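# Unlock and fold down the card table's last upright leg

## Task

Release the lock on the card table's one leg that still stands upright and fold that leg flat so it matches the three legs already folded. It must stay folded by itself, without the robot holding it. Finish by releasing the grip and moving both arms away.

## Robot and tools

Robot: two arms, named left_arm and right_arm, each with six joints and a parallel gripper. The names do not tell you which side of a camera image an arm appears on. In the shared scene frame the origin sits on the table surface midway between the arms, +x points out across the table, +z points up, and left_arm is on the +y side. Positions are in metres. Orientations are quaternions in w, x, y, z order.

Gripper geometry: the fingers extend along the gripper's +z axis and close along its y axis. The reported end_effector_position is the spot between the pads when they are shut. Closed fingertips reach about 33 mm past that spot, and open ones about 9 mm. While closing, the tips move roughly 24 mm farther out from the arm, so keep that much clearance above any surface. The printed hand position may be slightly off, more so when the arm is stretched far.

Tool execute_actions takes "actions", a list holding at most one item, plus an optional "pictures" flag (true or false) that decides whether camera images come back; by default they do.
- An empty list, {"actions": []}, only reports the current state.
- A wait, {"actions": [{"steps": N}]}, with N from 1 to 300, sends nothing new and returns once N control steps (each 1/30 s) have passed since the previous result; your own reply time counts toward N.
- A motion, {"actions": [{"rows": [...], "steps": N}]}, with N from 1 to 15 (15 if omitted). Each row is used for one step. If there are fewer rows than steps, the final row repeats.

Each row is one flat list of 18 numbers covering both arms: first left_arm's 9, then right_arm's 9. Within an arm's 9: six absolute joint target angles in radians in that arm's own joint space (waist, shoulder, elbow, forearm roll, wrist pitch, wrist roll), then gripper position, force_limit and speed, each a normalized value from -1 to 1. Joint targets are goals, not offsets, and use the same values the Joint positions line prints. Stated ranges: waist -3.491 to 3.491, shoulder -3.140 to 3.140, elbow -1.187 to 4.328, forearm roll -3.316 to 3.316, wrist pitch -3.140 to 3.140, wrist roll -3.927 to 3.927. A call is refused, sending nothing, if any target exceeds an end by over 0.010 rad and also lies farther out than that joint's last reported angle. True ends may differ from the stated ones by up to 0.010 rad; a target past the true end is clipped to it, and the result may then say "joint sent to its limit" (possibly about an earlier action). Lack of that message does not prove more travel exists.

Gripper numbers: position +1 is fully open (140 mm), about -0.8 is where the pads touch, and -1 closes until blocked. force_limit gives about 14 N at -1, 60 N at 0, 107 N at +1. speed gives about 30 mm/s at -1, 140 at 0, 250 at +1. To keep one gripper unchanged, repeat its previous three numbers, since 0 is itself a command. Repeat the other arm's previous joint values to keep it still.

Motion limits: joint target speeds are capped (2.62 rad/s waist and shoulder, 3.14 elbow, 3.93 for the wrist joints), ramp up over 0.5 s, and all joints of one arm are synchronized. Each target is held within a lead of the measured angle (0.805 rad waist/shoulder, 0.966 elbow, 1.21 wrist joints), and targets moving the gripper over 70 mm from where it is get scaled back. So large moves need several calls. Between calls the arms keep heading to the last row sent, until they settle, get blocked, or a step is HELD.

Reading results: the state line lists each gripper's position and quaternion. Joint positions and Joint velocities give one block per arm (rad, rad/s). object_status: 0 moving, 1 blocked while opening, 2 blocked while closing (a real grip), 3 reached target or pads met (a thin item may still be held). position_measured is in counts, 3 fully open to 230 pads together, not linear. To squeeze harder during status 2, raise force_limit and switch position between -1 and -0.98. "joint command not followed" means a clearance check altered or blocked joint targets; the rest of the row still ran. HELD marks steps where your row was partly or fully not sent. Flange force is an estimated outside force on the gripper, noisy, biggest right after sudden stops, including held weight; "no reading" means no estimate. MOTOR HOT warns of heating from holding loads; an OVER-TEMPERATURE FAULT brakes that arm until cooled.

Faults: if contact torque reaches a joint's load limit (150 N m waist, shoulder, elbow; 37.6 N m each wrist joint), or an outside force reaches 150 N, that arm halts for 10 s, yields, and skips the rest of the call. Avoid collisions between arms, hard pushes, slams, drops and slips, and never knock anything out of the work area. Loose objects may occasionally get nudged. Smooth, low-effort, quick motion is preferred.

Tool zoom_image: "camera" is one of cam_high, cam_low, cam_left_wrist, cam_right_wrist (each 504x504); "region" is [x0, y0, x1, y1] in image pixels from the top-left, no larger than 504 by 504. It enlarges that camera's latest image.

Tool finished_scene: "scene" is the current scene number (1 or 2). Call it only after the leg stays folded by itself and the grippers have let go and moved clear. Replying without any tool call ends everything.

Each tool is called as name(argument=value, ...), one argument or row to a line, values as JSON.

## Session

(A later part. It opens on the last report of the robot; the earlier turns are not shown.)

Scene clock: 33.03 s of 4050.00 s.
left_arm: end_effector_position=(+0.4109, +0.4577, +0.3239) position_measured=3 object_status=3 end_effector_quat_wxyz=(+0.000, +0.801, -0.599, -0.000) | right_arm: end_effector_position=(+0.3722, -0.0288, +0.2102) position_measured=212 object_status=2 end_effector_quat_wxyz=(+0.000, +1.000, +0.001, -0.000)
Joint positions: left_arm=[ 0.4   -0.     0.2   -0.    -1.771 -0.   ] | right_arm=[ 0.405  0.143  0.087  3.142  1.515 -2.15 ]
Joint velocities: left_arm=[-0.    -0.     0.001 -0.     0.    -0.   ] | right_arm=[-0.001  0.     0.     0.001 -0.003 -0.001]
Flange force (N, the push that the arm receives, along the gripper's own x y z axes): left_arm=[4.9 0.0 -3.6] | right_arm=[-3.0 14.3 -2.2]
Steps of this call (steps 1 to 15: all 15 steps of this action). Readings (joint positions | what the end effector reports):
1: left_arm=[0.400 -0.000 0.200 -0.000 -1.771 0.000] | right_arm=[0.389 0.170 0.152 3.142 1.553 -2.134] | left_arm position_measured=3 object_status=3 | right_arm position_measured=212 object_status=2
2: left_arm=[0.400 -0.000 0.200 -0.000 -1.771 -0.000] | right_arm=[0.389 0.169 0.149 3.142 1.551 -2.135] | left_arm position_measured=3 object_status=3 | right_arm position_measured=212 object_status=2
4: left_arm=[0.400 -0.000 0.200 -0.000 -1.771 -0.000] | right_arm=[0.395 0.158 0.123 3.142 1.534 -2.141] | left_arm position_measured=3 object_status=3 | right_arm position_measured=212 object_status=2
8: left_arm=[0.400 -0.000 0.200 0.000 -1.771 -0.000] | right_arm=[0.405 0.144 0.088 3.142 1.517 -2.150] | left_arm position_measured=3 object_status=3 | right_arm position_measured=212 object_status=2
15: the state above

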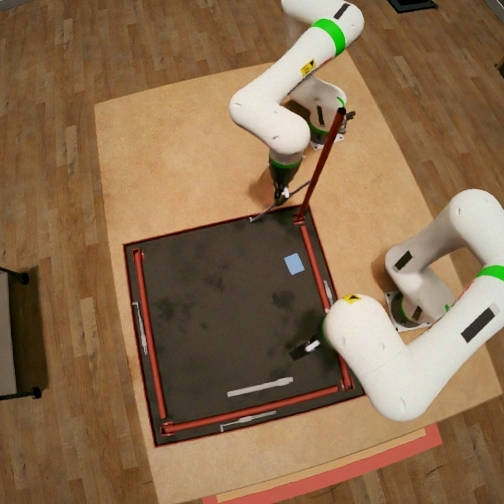

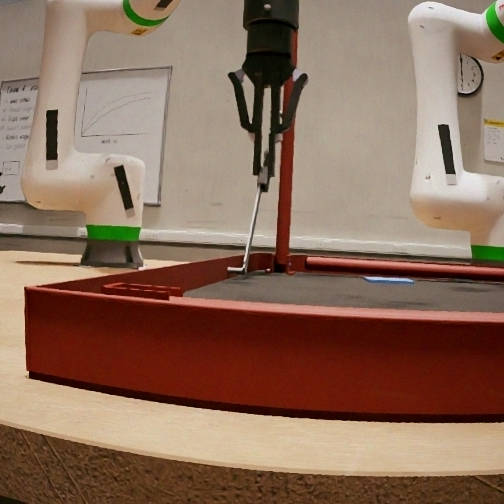

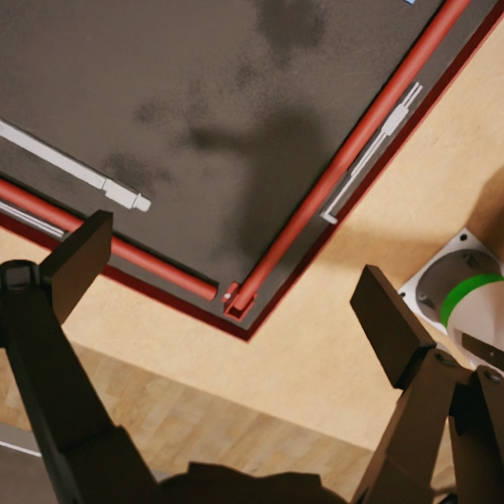

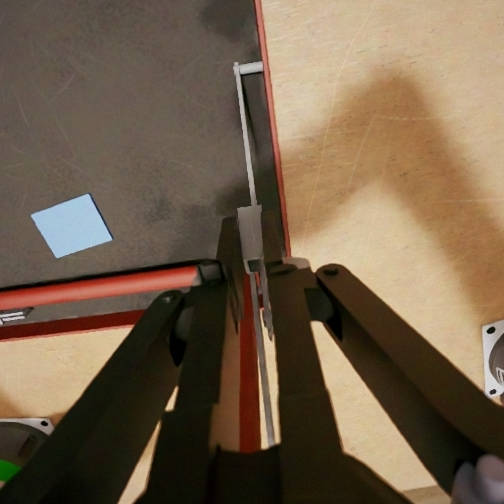

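execute_actions(
  actions=[
    {"rows":[[0.4,0,0.2,0,-1.771,0,1,0,0,0.367,0.213,0.052,3.1416,1.41,-2.112,-1,0,0]]},
  ],
)

zoom_image(
  camera="cam_high",
  region=[220,140,330,250],
)

Scene clock: 35.37 s of 4050.00 s.
left_arm: end_effector_position=(+0.4109, +0.4577, +0.3239) position_measured=3 object_status=3 end_effector_quat_wxyz=(+0.000, +0.801, -0.599, -0.000) | right_arm: end_effector_position=(+0.4063, -0.0294, +0.1604) position_measured=212 object_status=2 end_effector_quat_wxyz=(-0.000, +1.000, +0.001, +0.000)
Joint positions: left_arm=[ 0.4   -0.     0.2   -0.    -1.771 -0.   ] | right_arm=[ 0.367  0.213  0.052  3.141  1.41  -2.112]
Joint velocities: left_arm=[ 0.001  0.    -0.     0.001  0.    -0.   ] | right_arm=[-0.001  0.001 -0.001  0.     0.     0.   ]
Flange force (N, the push that the arm receives, along the gripper's own x y z axes): left_arm=[4.7 3.9 -0.4] | right_arm=[32.0 -6.7 -24.7]
Steps of this call (steps 1 to 15: the robot went on to your last target; steps 16 to 55: nothing new was sent; steps 56 to 70: all 15 steps of this action). Readings (joint positions | what the end effector reports):
56: left_arm=[0.400 -0.000 0.200 -0.000 -1.771 0.000] | right_arm=[0.405 0.143 0.087 3.142 1.515 -2.150] | left_arm position_measured=3 object_status=3 | right_arm position_measured=212 object_status=2
57: left_arm=[0.400 -0.000 0.200 -0.000 -1.771 0.000] | right_arm=[0.404 0.145 0.086 3.142 1.511 -2.149] | left_arm position_measured=3 object_status=3 | right_arm position_measured=212 object_status=2
59: left_arm=[0.400 -0.000 0.200 -0.000 -1.771 -0.000] | right_arm=[0.392 0.168 0.075 3.141 1.477 -2.136] | left_arm position_measured=3 object_status=3 | right_arm position_measured=212 object_status=2
63: left_arm=[0.400 -0.000 0.200 -0.000 -1.771 0.000] | right_arm=[0.368 0.211 0.053 3.141 1.411 -2.113] | left_arm position_measured=3 object_status=3 | right_arm position_measured=212 object_status=2
70: the state above

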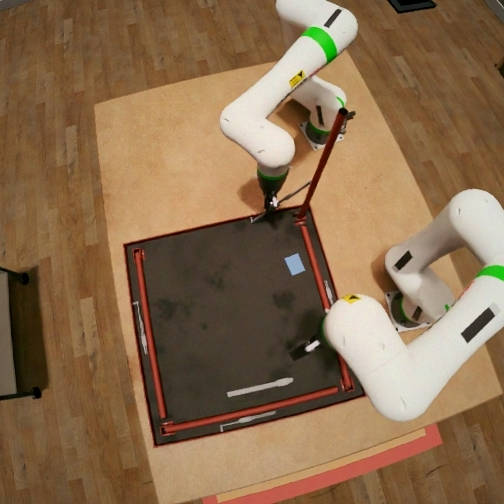

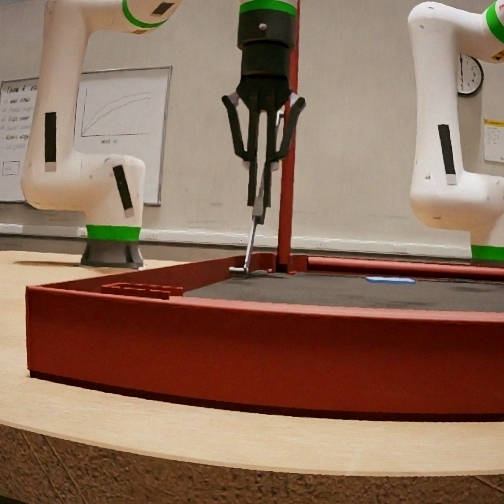

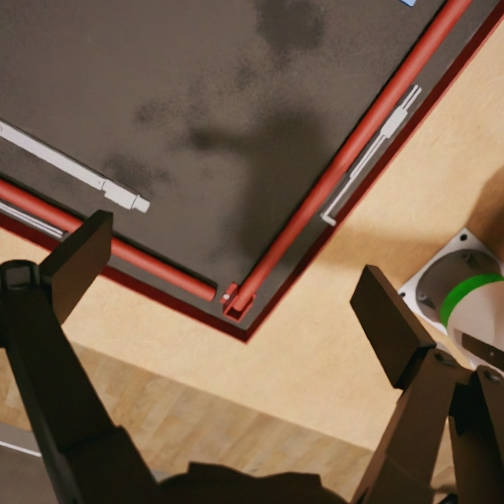

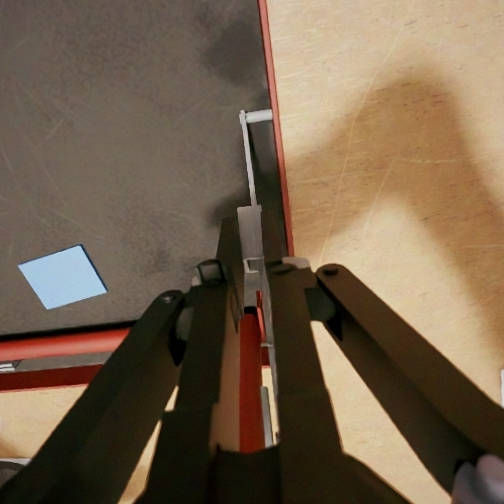

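Region (220, 140, 330, 250) of cam_high's 504x504 image, scaled by 4.582, with more detail than that image has.

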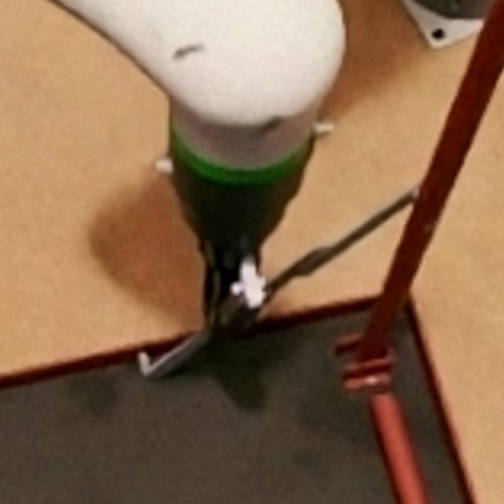

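execute_actions(
  actions=[
    {"rows":[[0.4,0,0.2,0,-1.771,0,1,0,0,0.331,0.272,0.158,3.1416,1.457,-2.076,-1,0,0]]},
  ],
)

zoom_image(
  camera="cam_high",
  region=[200,90,360,250],
)

Scene clock: 37.37 s of 4050.00 s.
left_arm: end_effector_position=(+0.4109, +0.4577, +0.3239) position_measured=3 object_status=3 end_effector_quat_wxyz=(+0.000, +0.801, -0.599, -0.000) | right_arm: end_effector_position=(+0.4424, -0.0305, +0.1745) position_measured=212 object_status=2 end_effector_quat_wxyz=(+0.000, +1.000, +0.001, -0.000)
Joint positions: left_arm=[ 0.4   -0.     0.2   -0.    -1.771 -0.   ] | right_arm=[ 0.331  0.272  0.158  3.142  1.457 -2.076]
Joint velocities: left_arm=[-0.001  0.    -0.     0.     0.001  0.   ] | right_arm=[-0.002  0.001  0.001 -0.    -0.     0.   ]
Flange force (N, the push that the arm receives, along the gripper's own x y z axes): left_arm=[4.5 -0.6 -4.4] | right_arm=[-6.5 -7.1 1.6]
Steps of this call (steps 1 to 15: the robot went on to your last target; steps 16 to 45: nothing new was sent; steps 46 to 60: all 15 steps of this action). Readings (joint positions | what the end effector reports):
46: left_arm=[0.400 -0.000 0.200 -0.000 -1.771 -0.000] | right_arm=[0.367 0.213 0.052 3.142 1.410 -2.112] | left_arm position_measured=3 object_status=3 | right_arm position_measured=212 object_status=2
47: left_arm=[0.400 -0.000 0.200 -0.000 -1.771 -0.000] | right_arm=[0.366 0.215 0.055 3.142 1.412 -2.111] | left_arm position_measured=3 object_status=3 | right_arm position_measured=212 object_status=2
49: left_arm=[0.400 0.000 0.200 0.000 -1.771 -0.000] | right_arm=[0.357 0.230 0.082 3.142 1.425 -2.102] | left_arm position_measured=3 object_status=3 | right_arm position_measured=212 object_status=2
53: left_arm=[0.400 -0.000 0.200 -0.000 -1.771 0.000] | right_arm=[0.333 0.269 0.152 3.142 1.455 -2.078] | left_arm position_measured=3 object_status=3 | right_arm position_measured=212 object_status=2
60: the state above

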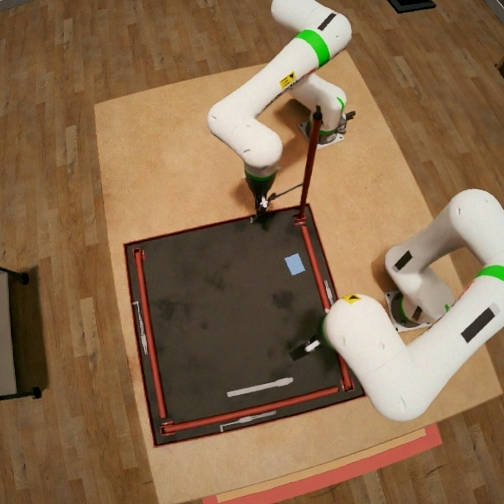

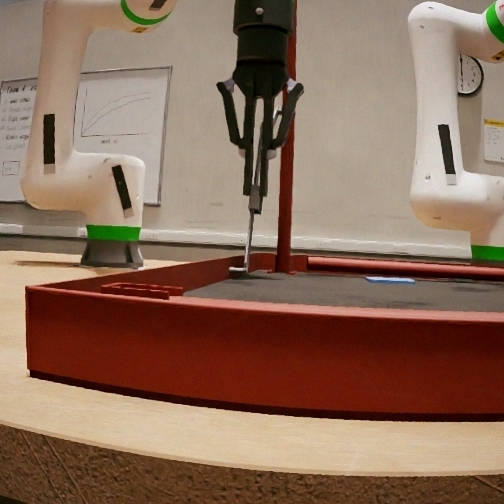

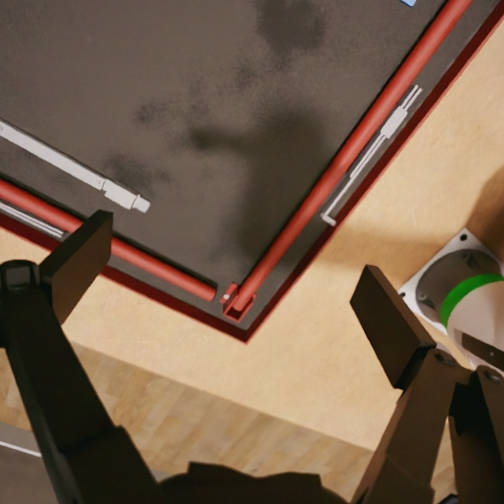

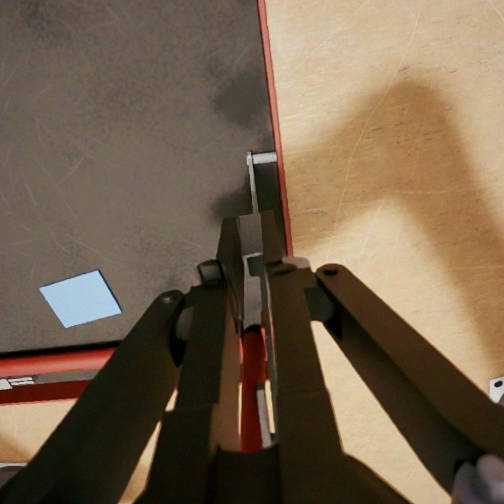

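Region (200, 90, 360, 250) of cam_high's 504x504 image, scaled by 3.150, with more detail than that image has.

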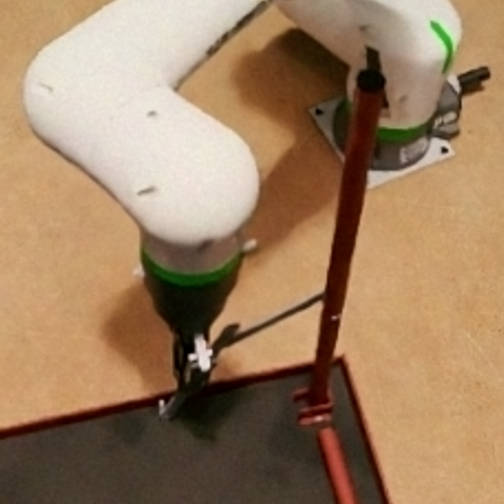

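execute_actions(
  actions=[
    {"rows":[[0.4,0,0.2,0,-1.771,0,1,0,0,0.331,0.272,0.158,3.1416,1.457,-2.076,-0.45,0,0]]},
  ],
  pictures=false,
)

execute_actions(
  actions=[
    {"steps":30},
  ],
)

Scene clock: 39.80 s of 4050.00 s.
left_arm: end_effector_position=(+0.4109, +0.4577, +0.3239) position_measured=3 object_status=3 end_effector_quat_wxyz=(+0.000, +0.801, -0.599, -0.000) | right_arm: end_effector_position=(+0.4426, -0.0306, +0.1745) position_measured=186 object_status=3 end_effector_quat_wxyz=(+0.000, +1.000, +0.001, +0.000)
Joint positions: left_arm=[ 0.4   -0.     0.2    0.    -1.771 -0.   ] | right_arm=[ 0.331  0.272  0.158  3.142  1.457 -2.076]
Joint velocities: left_arm=[-0.    -0.    -0.001 -0.     0.    -0.   ] | right_arm=[ 0.    -0.    -0.     0.001 -0.    -0.   ]
Flange force (N, the push that the arm receives, along the gripper's own x y z axes): left_arm=[4.1 -0.8 -4.3] | right_arm=[-0.8 -0.4 -0.5]
Steps of this call (steps 1 to 15: the robot went on to your last target; steps 16 to 58: nothing new was sent; steps 59 to 73: all 15 steps of this action). Readings (joint positions | what the end effector reports):
59: left_arm=[0.400 -0.000 0.200 -0.000 -1.771 -0.000] | right_arm=[0.331 0.272 0.158 3.142 1.457 -2.076] | left_arm position_measured=3 object_status=3 | right_arm position_measured=212 object_status=0
60: left_arm=[0.400 0.000 0.200 0.000 -1.771 -0.000] | right_arm=[0.331 0.272 0.158 3.142 1.457 -2.076] | left_arm position_measured=3 object_status=3 | right_arm position_measured=212 object_status=0
62: left_arm=[0.400 0.000 0.200 -0.000 -1.771 0.000] | right_arm=[0.331 0.272 0.158 3.142 1.457 -2.076] | left_arm position_measured=3 object_status=3 | right_arm position_measured=194 object_status=0
66: left_arm=[0.400 -0.000 0.200 0.000 -1.771 0.000] | right_arm=[0.331 0.272 0.158 3.142 1.457 -2.076] | left_arm position_measured=3 object_status=3 | right_arm position_measured=186 object_status=0
73: the state above

Scene clock: 40.80 s of 4050.00 s.
left_arm: end_effector_position=(+0.4109, +0.4577, +0.3239) position_measured=3 object_status=3 end_effector_quat_wxyz=(+0.000, +0.801, -0.599, -0.000) | right_arm: end_effector_position=(+0.4425, -0.0305, +0.1745) position_measured=186 object_status=3 end_effector_quat_wxyz=(+0.000, +1.000, +0.001, -0.000)
Joint positions: left_arm=[ 0.4   -0.     0.2   -0.    -1.771  0.   ] | right_arm=[ 0.331  0.272  0.158  3.142  1.457 -2.076]
Joint velocities: left_arm=[ 0. -0.  0. -0. -0.  0.] | right_arm=[-0.    -0.    -0.    -0.     0.     0.001]
Flange force (N, the push that the arm receives, along the gripper's own x y z axes): left_arm=[4.1 -1.3 -4.2] | right_arm=[-0.5 -2.0 -1.3]
Steps of this call (steps 1 to 15: the robot went on to your last target; steps 16 to 30: nothing new was sent). Readings (joint positions | what the end effector reports):
1: left_arm=[0.400 -0.000 0.200 -0.000 -1.771 0.000] | right_arm=[0.331 0.272 0.158 3.142 1.457 -2.076] | left_arm position_measured=3 object_status=3 | right_arm position_measured=186 object_status=3
2: left_arm=[0.400 -0.000 0.200 0.000 -1.771 -0.000] | right_arm=[0.331 0.272 0.158 3.142 1.457 -2.076] | left_arm position_measured=3 object_status=3 | right_arm position_measured=186 object_status=3
4: left_arm=[0.400 -0.000 0.200 -0.000 -1.771 -0.000] | right_arm=[0.331 0.272 0.158 3.142 1.457 -2.076] | left_arm position_measured=3 object_status=3 | right_arm position_measured=186 object_status=3
8: left_arm=[0.400 -0.000 0.200 0.000 -1.771 -0.000] | right_arm=[0.331 0.272 0.158 3.142 1.457 -2.076] | left_arm position_measured=3 object_status=3 | right_arm position_measured=186 object_status=3
30: the state above
All arms were judged still, so your last target was given up. Only a new action makes them travel on or press farther. Fingers that are still opening or closing keep moving.

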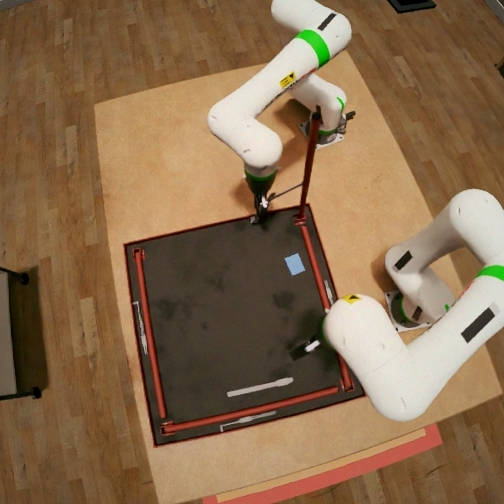

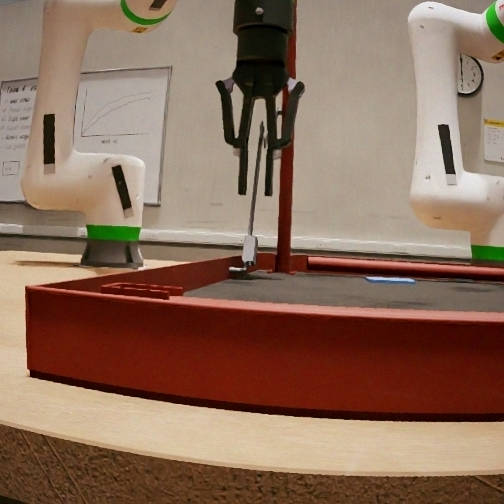

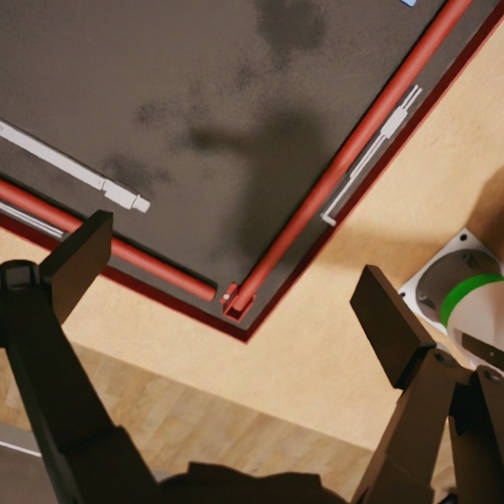

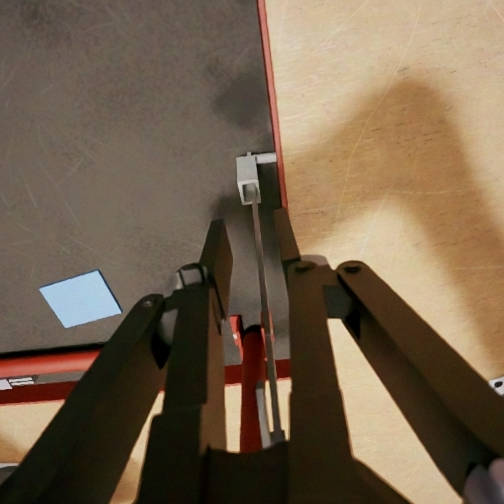

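execute_actions(
  actions=[
    {"rows":[[0.7,0,0.2,0,-1.771,0,1,0,0,0.301,0.3,0.52,3.1416,1.79,-2.045,0,0,0]]},
  ],
  pictures=false,
)

execute_actions(
  actions=[
    {"rows":[[0.7,0,0.2,0,-1.771,0,1,0,0,-0.1,0.2,0.45,3.1416,1.7,-1.66,0,0,0]]},
  ],
  pictures=false,
)

execute_actions(
  actions=[
    {"rows":[[0.7,0,0.2,0,-1.771,0,1,0,0,0,-1.003,-0.494,3.1416,0.809,-1.66,0,0,0]]},
  ],
  pictures=false,
)

execute_actions(
  actions=[
    {"steps":30},
  ],
  pictures=false,
)

execute_actions(
  actions=[
    {"rows":[[0.7,0,0.2,0,-1.771,0,1,0,0,0.511,-1.003,-0.494,3.1416,0.809,-1.66,0,0,0]]},
  ],
  pictures=false,
)

execute_actions(
  actions=[
    {"steps":10},
  ],
)

Scene clock: 48.27 s of 4050.00 s.
left_arm: end_effector_position=(+0.3941, +0.5838, +0.3239) position_measured=3 object_status=3 end_effector_quat_wxyz=(+0.000, +0.879, -0.477, -0.000) | right_arm: end_effector_position=(+0.4571, -0.0401, +0.3078) position_measured=129 object_status=3 end_effector_quat_wxyz=(-0.000, +1.000, +0.001, +0.000)
Joint positions: left_arm=[ 0.69  -0.     0.2   -0.    -1.771  0.   ] | right_arm=[ 0.302  0.299  0.504  3.142  1.775 -2.046]
Joint velocities: left_arm=[ 0.287 -0.     0.    -0.001  0.     0.   ] | right_arm=[-0.035  0.032  0.393  0.     0.362  0.033]
Flange force (N, the push that the arm receives, along the gripper's own x y z axes): left_arm=[-8.5 -5.4 -3.5] | right_arm=[-0.2 -0.9 -16.7]
Steps of this call (steps 1 to 90: nothing new was sent; then 3.97 s passed at rest; steps 91 to 105: all 15 steps of this action). Readings (joint positions | what the end effector reports):
91: left_arm=[0.400 -0.000 0.200 -0.000 -1.771 0.000] | right_arm=[0.331 0.272 0.158 3.142 1.457 -2.076] | left_arm position_measured=3 object_status=3 | right_arm position_measured=186 object_status=0
92: left_arm=[0.403 -0.000 0.200 -0.000 -1.771 0.000] | right_arm=[0.331 0.272 0.161 3.142 1.460 -2.076] | left_arm position_measured=3 object_status=3 | right_arm position_measured=183 object_status=0
94: left_arm=[0.425 -0.000 0.200 -0.000 -1.771 -0.000] | right_arm=[0.329 0.274 0.188 3.142 1.485 -2.074] | left_arm position_measured=3 object_status=3 | right_arm position_measured=167 object_status=0
98: left_arm=[0.530 -0.000 0.200 -0.000 -1.771 -0.000] | right_arm=[0.319 0.284 0.311 3.142 1.598 -2.063] | left_arm position_measured=3 object_status=3 | right_arm position_measured=137 object_status=0
105: the state above

Scene clock: 48.77 s of 4050.00 s.
left_arm: end_effector_position=(+0.3929, +0.5882, +0.3239) position_measured=3 object_status=3 end_effector_quat_wxyz=(+0.000, +0.881, -0.472, -0.000) | right_arm: end_effector_position=(+0.5429, -0.1751, +0.3319) position_measured=129 object_status=3 end_effector_quat_wxyz=(-0.008, +0.999, -0.004, +0.043)
Joint positions: left_arm=[ 0.7   -0.     0.2   -0.    -1.771  0.   ] | right_arm=[ 0.014  0.228  0.47   3.142  1.725 -1.769]
Joint velocities: left_arm=[-0.001  0.     0.001 -0.001  0.    -0.001] | right_arm=[-0.7   -0.175 -0.12   0.001 -0.155  0.667]
Flange force (N, the push that the arm receives, along the gripper's own x y z axes): left_arm=[4.6 0.4 -3.8] | right_arm=[5.9 -2.3 -4.7]
Steps of this call (steps 1 to 15: all 15 steps of this action). Readings (joint positions | what the end effector reports):
1: left_arm=[0.697 -0.000 0.200 -0.000 -1.771 0.000] | right_arm=[0.301 0.299 0.514 3.142 1.784 -2.045] | left_arm position_measured=3 object_status=3 | right_arm position_measured=129 object_status=3
2: left_arm=[0.699 -0.000 0.200 -0.000 -1.771 -0.000] | right_arm=[0.298 0.299 0.518 3.142 1.787 -2.042] | left_arm position_measured=3 object_status=3 | right_arm position_measured=129 object_status=3
4: left_arm=[0.700 -0.000 0.200 -0.000 -1.771 -0.000] | right_arm=[0.275 0.294 0.515 3.142 1.784 -2.019] | left_arm position_measured=3 object_status=3 | right_arm position_measured=129 object_status=3
8: left_arm=[0.700 -0.000 0.200 -0.000 -1.771 0.000] | right_arm=[0.179 0.270 0.498 3.142 1.762 -1.928] | left_arm position_measured=3 object_status=3 | right_arm position_measured=129 object_status=3
15: the state above

Scene clock: 49.27 s of 4050.00 s.
left_arm: end_effector_position=(+0.3929, +0.5882, +0.3239) position_measured=3 object_status=3 end_effector_quat_wxyz=(+0.000, +0.881, -0.472, -0.000) | right_arm: end_effector_position=(+0.5099, -0.2069, +0.3819) position_measured=129 object_status=3 end_effector_quat_wxyz=(-0.036, +0.955, +0.017, +0.295)
Joint positions: left_arm=[ 0.7   -0.     0.2   -0.    -1.771  0.   ] | right_arm=[-0.036 -0.306 -0.072  3.142  1.202 -1.674]
Joint velocities: left_arm=[-0.001  0.    -0.     0.001  0.     0.   ] | right_arm=[ 0.076 -1.186 -0.875  0.002 -0.803  0.03 ]
Flange force (N, the push that the arm receives, along the gripper's own x y z axes): left_arm=[3.4 3.4 -1.2] | right_arm=[-17.2 -1.2 4.0]
Steps of this call (steps 1 to 15: all 15 steps of this action). Readings (joint positions | what the end effector reports):
1: left_arm=[0.700 -0.000 0.200 -0.000 -1.771 0.000] | right_arm=[-0.010 0.222 0.466 3.142 1.720 -1.747] | left_arm position_measured=3 object_status=3 | right_arm position_measured=129 object_status=3
2: left_arm=[0.700 -0.000 0.200 -0.000 -1.771 -0.000] | right_arm=[-0.030 0.214 0.458 3.142 1.712 -1.726] | left_arm position_measured=3 object_status=3 | right_arm position_measured=129 object_status=3
4: left_arm=[0.700 -0.000 0.200 -0.000 -1.771 -0.000] | right_arm=[-0.056 0.180 0.424 3.142 1.677 -1.706] | left_arm position_measured=3 object_status=3 | right_arm position_measured=129 object_status=3
8: left_arm=[0.700 -0.000 0.200 -0.000 -1.771 -0.000] | right_arm=[-0.057 0.043 0.274 3.142 1.528 -1.689] | left_arm position_measured=3 object_status=3 | right_arm position_measured=129 object_status=3
15: the state above

Scene clock: 50.27 s of 4050.00 s.
left_arm: end_effector_position=(+0.3929, +0.5882, +0.3239) position_measured=3 object_status=3 end_effector_quat_wxyz=(+0.000, +0.881, -0.472, -0.000) | right_arm: end_effector_position=(+0.3779, -0.2122, +0.5097) position_measured=129 object_status=3 end_effector_quat_wxyz=(-0.078, +0.804, +0.035, +0.588)
Joint positions: left_arm=[ 0.7   -0.     0.2   -0.    -1.771 -0.   ] | right_arm=[-0.    -1.003 -0.494  3.142  0.809 -1.66 ]
Joint velocities: left_arm=[ 0.001  0.    -0.     0.001 -0.     0.   ] | right_arm=[ 0.001 -0.    -0.     0.001  0.001  0.   ]
Flange force (N, the push that the arm receives, along the gripper's own x y z axes): left_arm=[4.9 1.4 -2.2] | right_arm=no reading
Steps of this call (steps 1 to 30: the robot went on to your last target). Readings (joint positions | what the end effector reports):
1: left_arm=[0.700 -0.000 0.200 -0.000 -1.771 -0.000] | right_arm=[-0.034 -0.345 -0.099 3.142 1.177 -1.673] | left_arm position_measured=3 object_status=3 | right_arm position_measured=129 object_status=3
2: left_arm=[0.700 -0.000 0.200 0.000 -1.771 0.000] | right_arm=[-0.032 -0.384 -0.121 3.142 1.156 -1.673] | left_arm position_measured=3 object_status=3 | right_arm position_measured=129 object_status=3
4: left_arm=[0.700 -0.000 0.200 0.000 -1.771 -0.000] | right_arm=[-0.028 -0.461 -0.166 3.142 1.114 -1.671] | left_arm position_measured=3 object_status=3 | right_arm position_measured=129 object_status=3
8: left_arm=[0.700 -0.000 0.200 0.000 -1.771 -0.000] | right_arm=[-0.020 -0.618 -0.261 3.142 1.026 -1.668] | left_arm position_measured=3 object_status=3 | right_arm position_measured=129 object_status=3
30: the state above

Scene clock: 50.77 s of 4050.00 s.
left_arm: end_effector_position=(+0.3929, +0.5882, +0.3239) position_measured=3 object_status=3 end_effector_quat_wxyz=(+0.000, +0.881, -0.472, -0.000) | right_arm: end_effector_position=(+0.2911, -0.1067, +0.5097) position_measured=129 object_status=3 end_effector_quat_wxyz=(-0.180, +0.786, +0.174, +0.566)
Joint positions: left_arm=[ 0.7    0.     0.2    0.    -1.771 -0.   ] | right_arm=[ 0.35  -1.003 -0.494  3.142  0.809 -1.66 ]
Joint velocities: left_arm=[ 0.001 -0.    -0.     0.    -0.    -0.   ] | right_arm=[ 0.903 -0.     0.    -0.     0.001  0.   ]
Flange force (N, the push that the arm receives, along the gripper's own x y z axes): left_arm=[5.7 0.5 -2.2] | right_arm=no reading
Steps of this call (steps 1 to 15: all 15 steps of this action). Readings (joint positions | what the end effector reports):
1: left_arm=[0.700 -0.000 0.200 0.000 -1.771 -0.000] | right_arm=[0.000 -1.003 -0.494 3.142 0.809 -1.660] | left_arm position_measured=3 object_status=3 | right_arm position_measured=129 object_status=3
2: left_arm=[0.700 0.000 0.200 0.000 -1.771 -0.000] | right_arm=[0.003 -1.003 -0.494 3.142 0.809 -1.660] | left_arm position_measured=3 object_status=3 | right_arm position_measured=129 object_status=3
4: left_arm=[0.700 -0.000 0.200 0.000 -1.771 -0.000] | right_arm=[0.025 -1.003 -0.494 3.142 0.809 -1.660] | left_arm position_measured=3 object_status=3 | right_arm position_measured=129 object_status=3
8: left_arm=[0.700 0.000 0.200 0.000 -1.771 -0.000] | right_arm=[0.134 -1.003 -0.494 3.142 0.809 -1.660] | left_arm position_measured=3 object_status=3 | right_arm position_measured=129 object_status=3
15: the state above

Scene clock: 51.10 s of 4050.00 s.
left_arm: end_effector_position=(+0.3929, +0.5882, +0.3239) position_measured=3 object_status=3 end_effector_quat_wxyz=(+0.000, +0.881, -0.472, -0.000) | right_arm: end_effector_position=(+0.2400, -0.0696, +0.5097) position_measured=129 object_status=3 end_effector_quat_wxyz=(-0.224, +0.769, +0.237, +0.549)
Joint positions: left_arm=[ 0.7   -0.     0.2    0.    -1.771 -0.   ] | right_arm=[ 0.511 -1.003 -0.494  3.142  0.809 -1.66 ]
Joint velocities: left_arm=[-0.001 -0.    -0.001  0.001  0.    -0.   ] | right_arm=[ 0.001  0.     0.    -0.001 -0.001 -0.   ]
Flange force (N, the push that the arm receives, along the gripper's own x y z axes): left_arm=[4.8 -1.0 -3.0] | right_arm=no reading
Steps of this call (steps 1 to 10: the robot went on to your last target). Readings (joint positions | what the end effector reports):
1: left_arm=[0.700 0.000 0.200 0.000 -1.771 -0.000] | right_arm=[0.380 -1.003 -0.494 3.142 0.809 -1.660] | left_arm position_measured=3 object_status=3 | right_arm position_measured=129 object_status=3
2: left_arm=[0.700 -0.000 0.200 0.000 -1.771 -0.000] | right_arm=[0.410 -1.003 -0.494 3.142 0.809 -1.660] | left_arm position_measured=3 object_status=3 | right_arm position_measured=129 object_status=3
4: left_arm=[0.700 -0.000 0.200 0.000 -1.771 -0.000] | right_arm=[0.462 -1.003 -0.494 3.142 0.809 -1.660] | left_arm position_measured=3 object_status=3 | right_arm position_measured=129 object_status=3
8: left_arm=[0.700 -0.000 0.200 0.000 -1.771 -0.000] | right_arm=[0.510 -1.003 -0.494 3.142 0.809 -1.660] | left_arm position_measured=3 object_status=3 | right_arm position_measured=129 object_status=3
10: the state above

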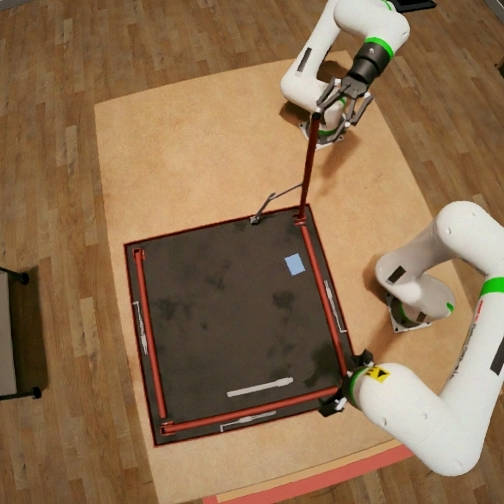

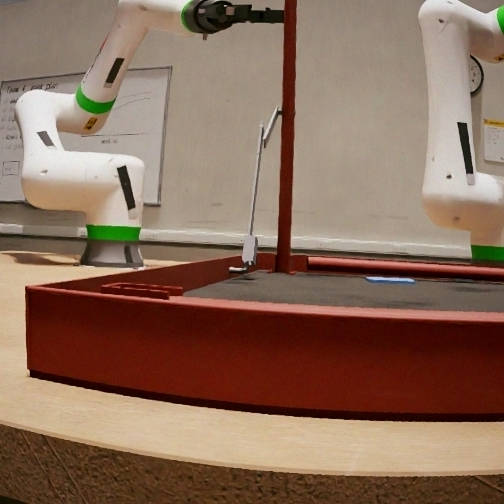

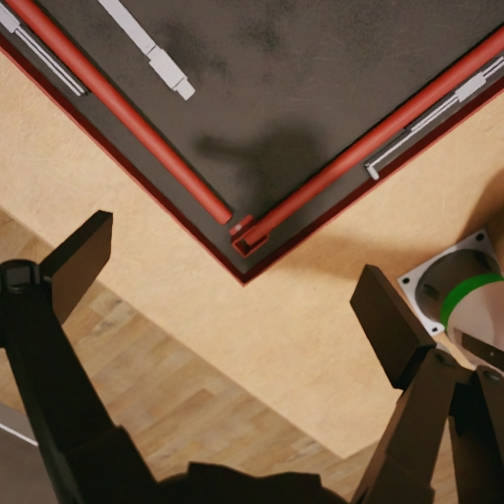

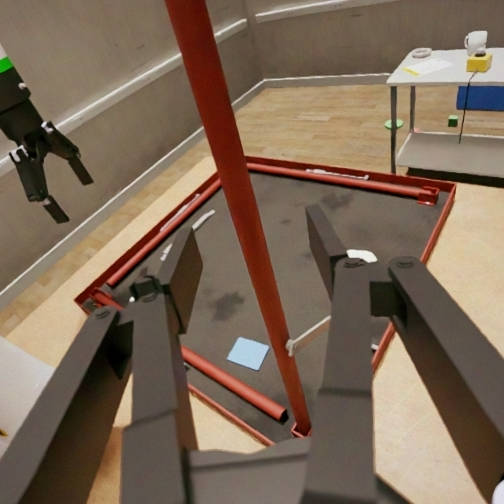

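execute_actions(
  actions=[
    {"rows":[[0.7,0,0.2,0,-1.771,0,1,0,0,0.525,-0.765,-0.507,3.1416,0.558,-1.66,0,0,0]]},
  ],
)

execute_actions(
  actions=[
    {"rows":[[0.7,0,0.2,0,-1.771,0,1,0,0,0.525,-0.765,-0.507,3.1416,0.558,-1.66,-1,-0.7,0]]},
  ],
)

Scene clock: 54.23 s of 4050.00 s.
left_arm: end_effector_position=(+0.3929, +0.5882, +0.3239) position_measured=3 object_status=3 end_effector_quat_wxyz=(+0.000, +0.881, -0.472, -0.000) | right_arm: end_effector_position=(+0.3129, -0.0012, +0.4853) position_measured=129 object_status=3 end_effector_quat_wxyz=(-0.228, +0.767, +0.242, +0.548)
Joint positions: left_arm=[ 0.7   -0.     0.2    0.    -1.771 -0.   ] | right_arm=[ 0.525 -0.766 -0.507  3.142  0.559 -1.66 ]
Joint velocities: left_arm=[ 0.     0.    -0.     0.    -0.001 -0.   ] | right_arm=[ 0.003  0.012  0.     0.001 -0.02  -0.   ]
Flange force (N, the push that the arm receives, along the gripper's own x y z axes): left_arm=[3.1 1.9 -2.7] | right_arm=no reading
Steps of this call (steps 1 to 30: the robot went on to your last target; steps 31 to 79: nothing new was sent; steps 80 to 94: all 15 steps of this action). Readings (joint positions | what the end effector reports):
80: left_arm=[0.700 0.000 0.200 -0.000 -1.771 -0.000] | right_arm=[0.511 -1.003 -0.494 3.142 0.809 -1.660] | left_arm position_measured=3 object_status=3 | right_arm position_measured=129 object_status=3
81: left_arm=[0.700 0.000 0.200 -0.000 -1.771 -0.000] | right_arm=[0.511 -1.000 -0.494 3.142 0.806 -1.660] | left_arm position_measured=3 object_status=3 | right_arm position_measured=129 object_status=3
83: left_arm=[0.700 0.000 0.200 0.000 -1.771 -0.000] | right_arm=[0.512 -0.978 -0.495 3.142 0.783 -1.660] | left_arm position_measured=3 object_status=3 | right_arm position_measured=129 object_status=3
87: left_arm=[0.700 0.000 0.200 0.000 -1.771 -0.000] | right_arm=[0.519 -0.872 -0.501 3.142 0.671 -1.660] | left_arm position_measured=3 object_status=3 | right_arm position_measured=129 object_status=3
94: the state above

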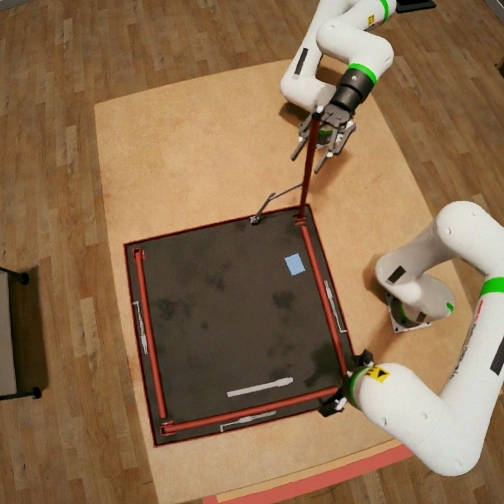

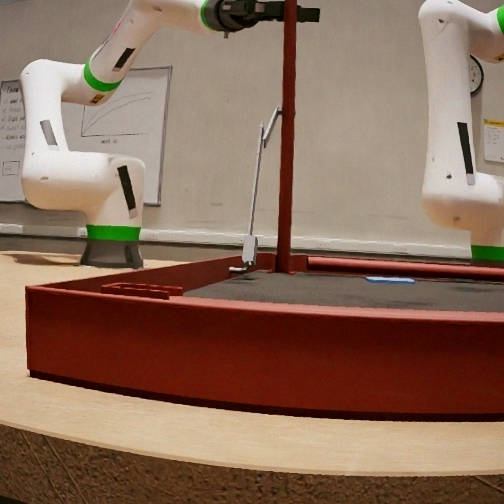

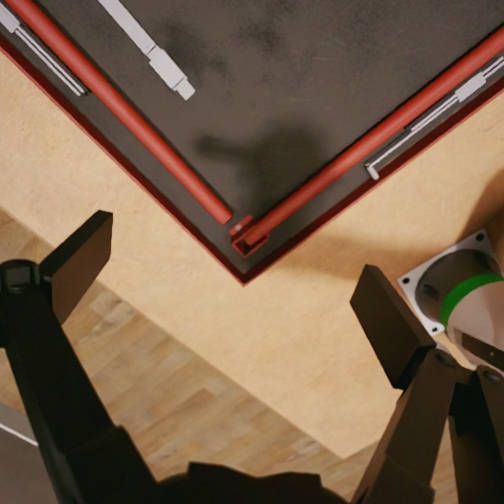

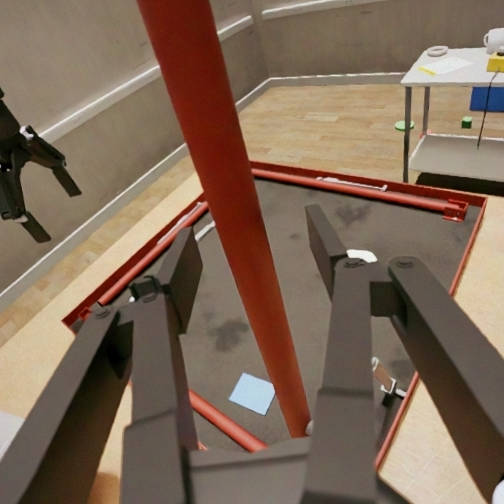

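Scene clock: 54.73 s of 4050.00 s.
left_arm: end_effector_position=(+0.3929, +0.5882, +0.3239) position_measured=3 object_status=3 end_effector_quat_wxyz=(+0.000, +0.881, -0.472, -0.000) | right_arm: end_effector_position=(+0.3131, -0.0009, +0.4851) position_measured=198 object_status=0 end_effector_quat_wxyz=(-0.228, +0.767, +0.242, +0.548)
Joint positions: left_arm=[ 0.7    0.     0.2    0.    -1.771 -0.   ] | right_arm=[ 0.525 -0.765 -0.507  3.142  0.558 -1.66 ]
Joint velocities: left_arm=[-0.001 -0.    -0.    -0.    -0.001  0.   ] | right_arm=[-0.001  0.    -0.    -0.001  0.001  0.   ]
Flange force (N, the push that the arm receives, along the gripper's own x y z axes): left_arm=[5.1 0.1 -3.0] | right_arm=no reading
Steps of this call (steps 1 to 15: all 15 steps of this action). Readings (joint positions | what the end effector reports):
1: left_arm=[0.700 0.000 0.200 0.000 -1.771 -0.000] | right_arm=[0.525 -0.766 -0.507 3.142 0.558 -1.660] | left_arm position_measured=3 object_status=3 | right_arm position_measured=129 object_status=0
2: left_arm=[0.700 0.000 0.200 0.000 -1.771 -0.000] | right_arm=[0.525 -0.765 -0.507 3.142 0.558 -1.660] | left_arm position_measured=3 object_status=3 | right_arm position_measured=132 object_status=0
4: left_arm=[0.700 0.000 0.200 0.000 -1.771 -0.000] | right_arm=[0.525 -0.765 -0.507 3.142 0.558 -1.660] | left_arm position_measured=3 object_status=3 | right_arm position_measured=147 object_status=0
8: left_arm=[0.700 0.000 0.200 0.000 -1.771 -0.000] | right_arm=[0.525 -0.765 -0.507 3.142 0.558 -1.660] | left_arm position_measured=3 object_status=3 | right_arm position_measured=177 object_status=0
15: the state above

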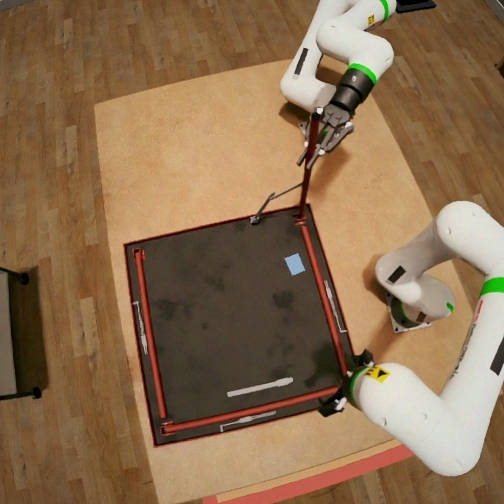

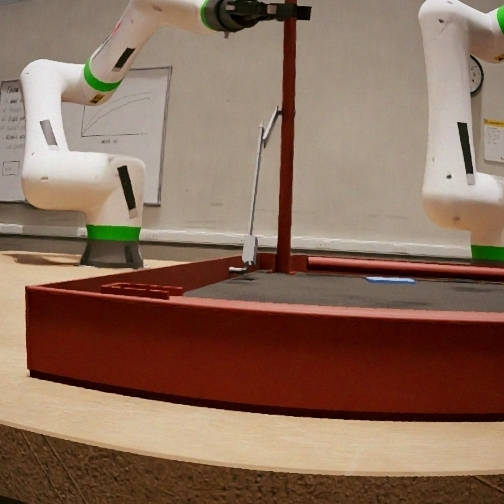

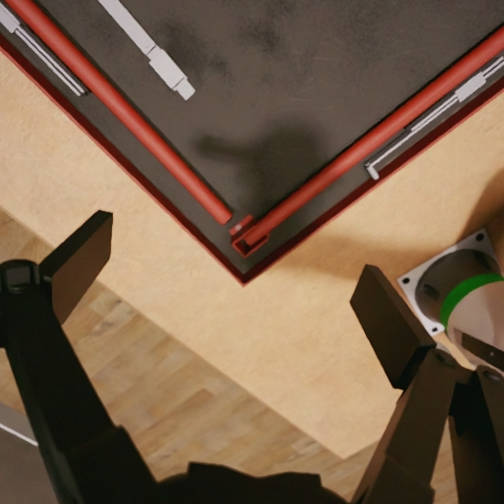

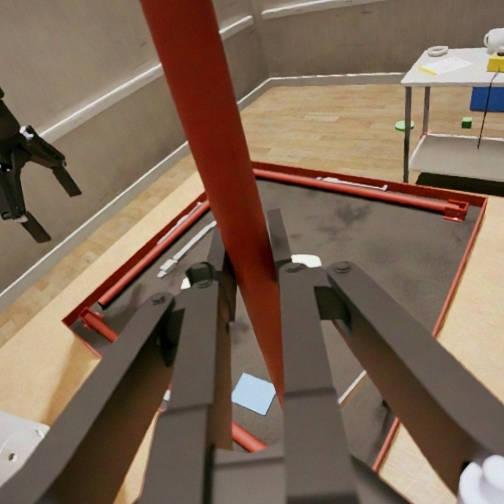

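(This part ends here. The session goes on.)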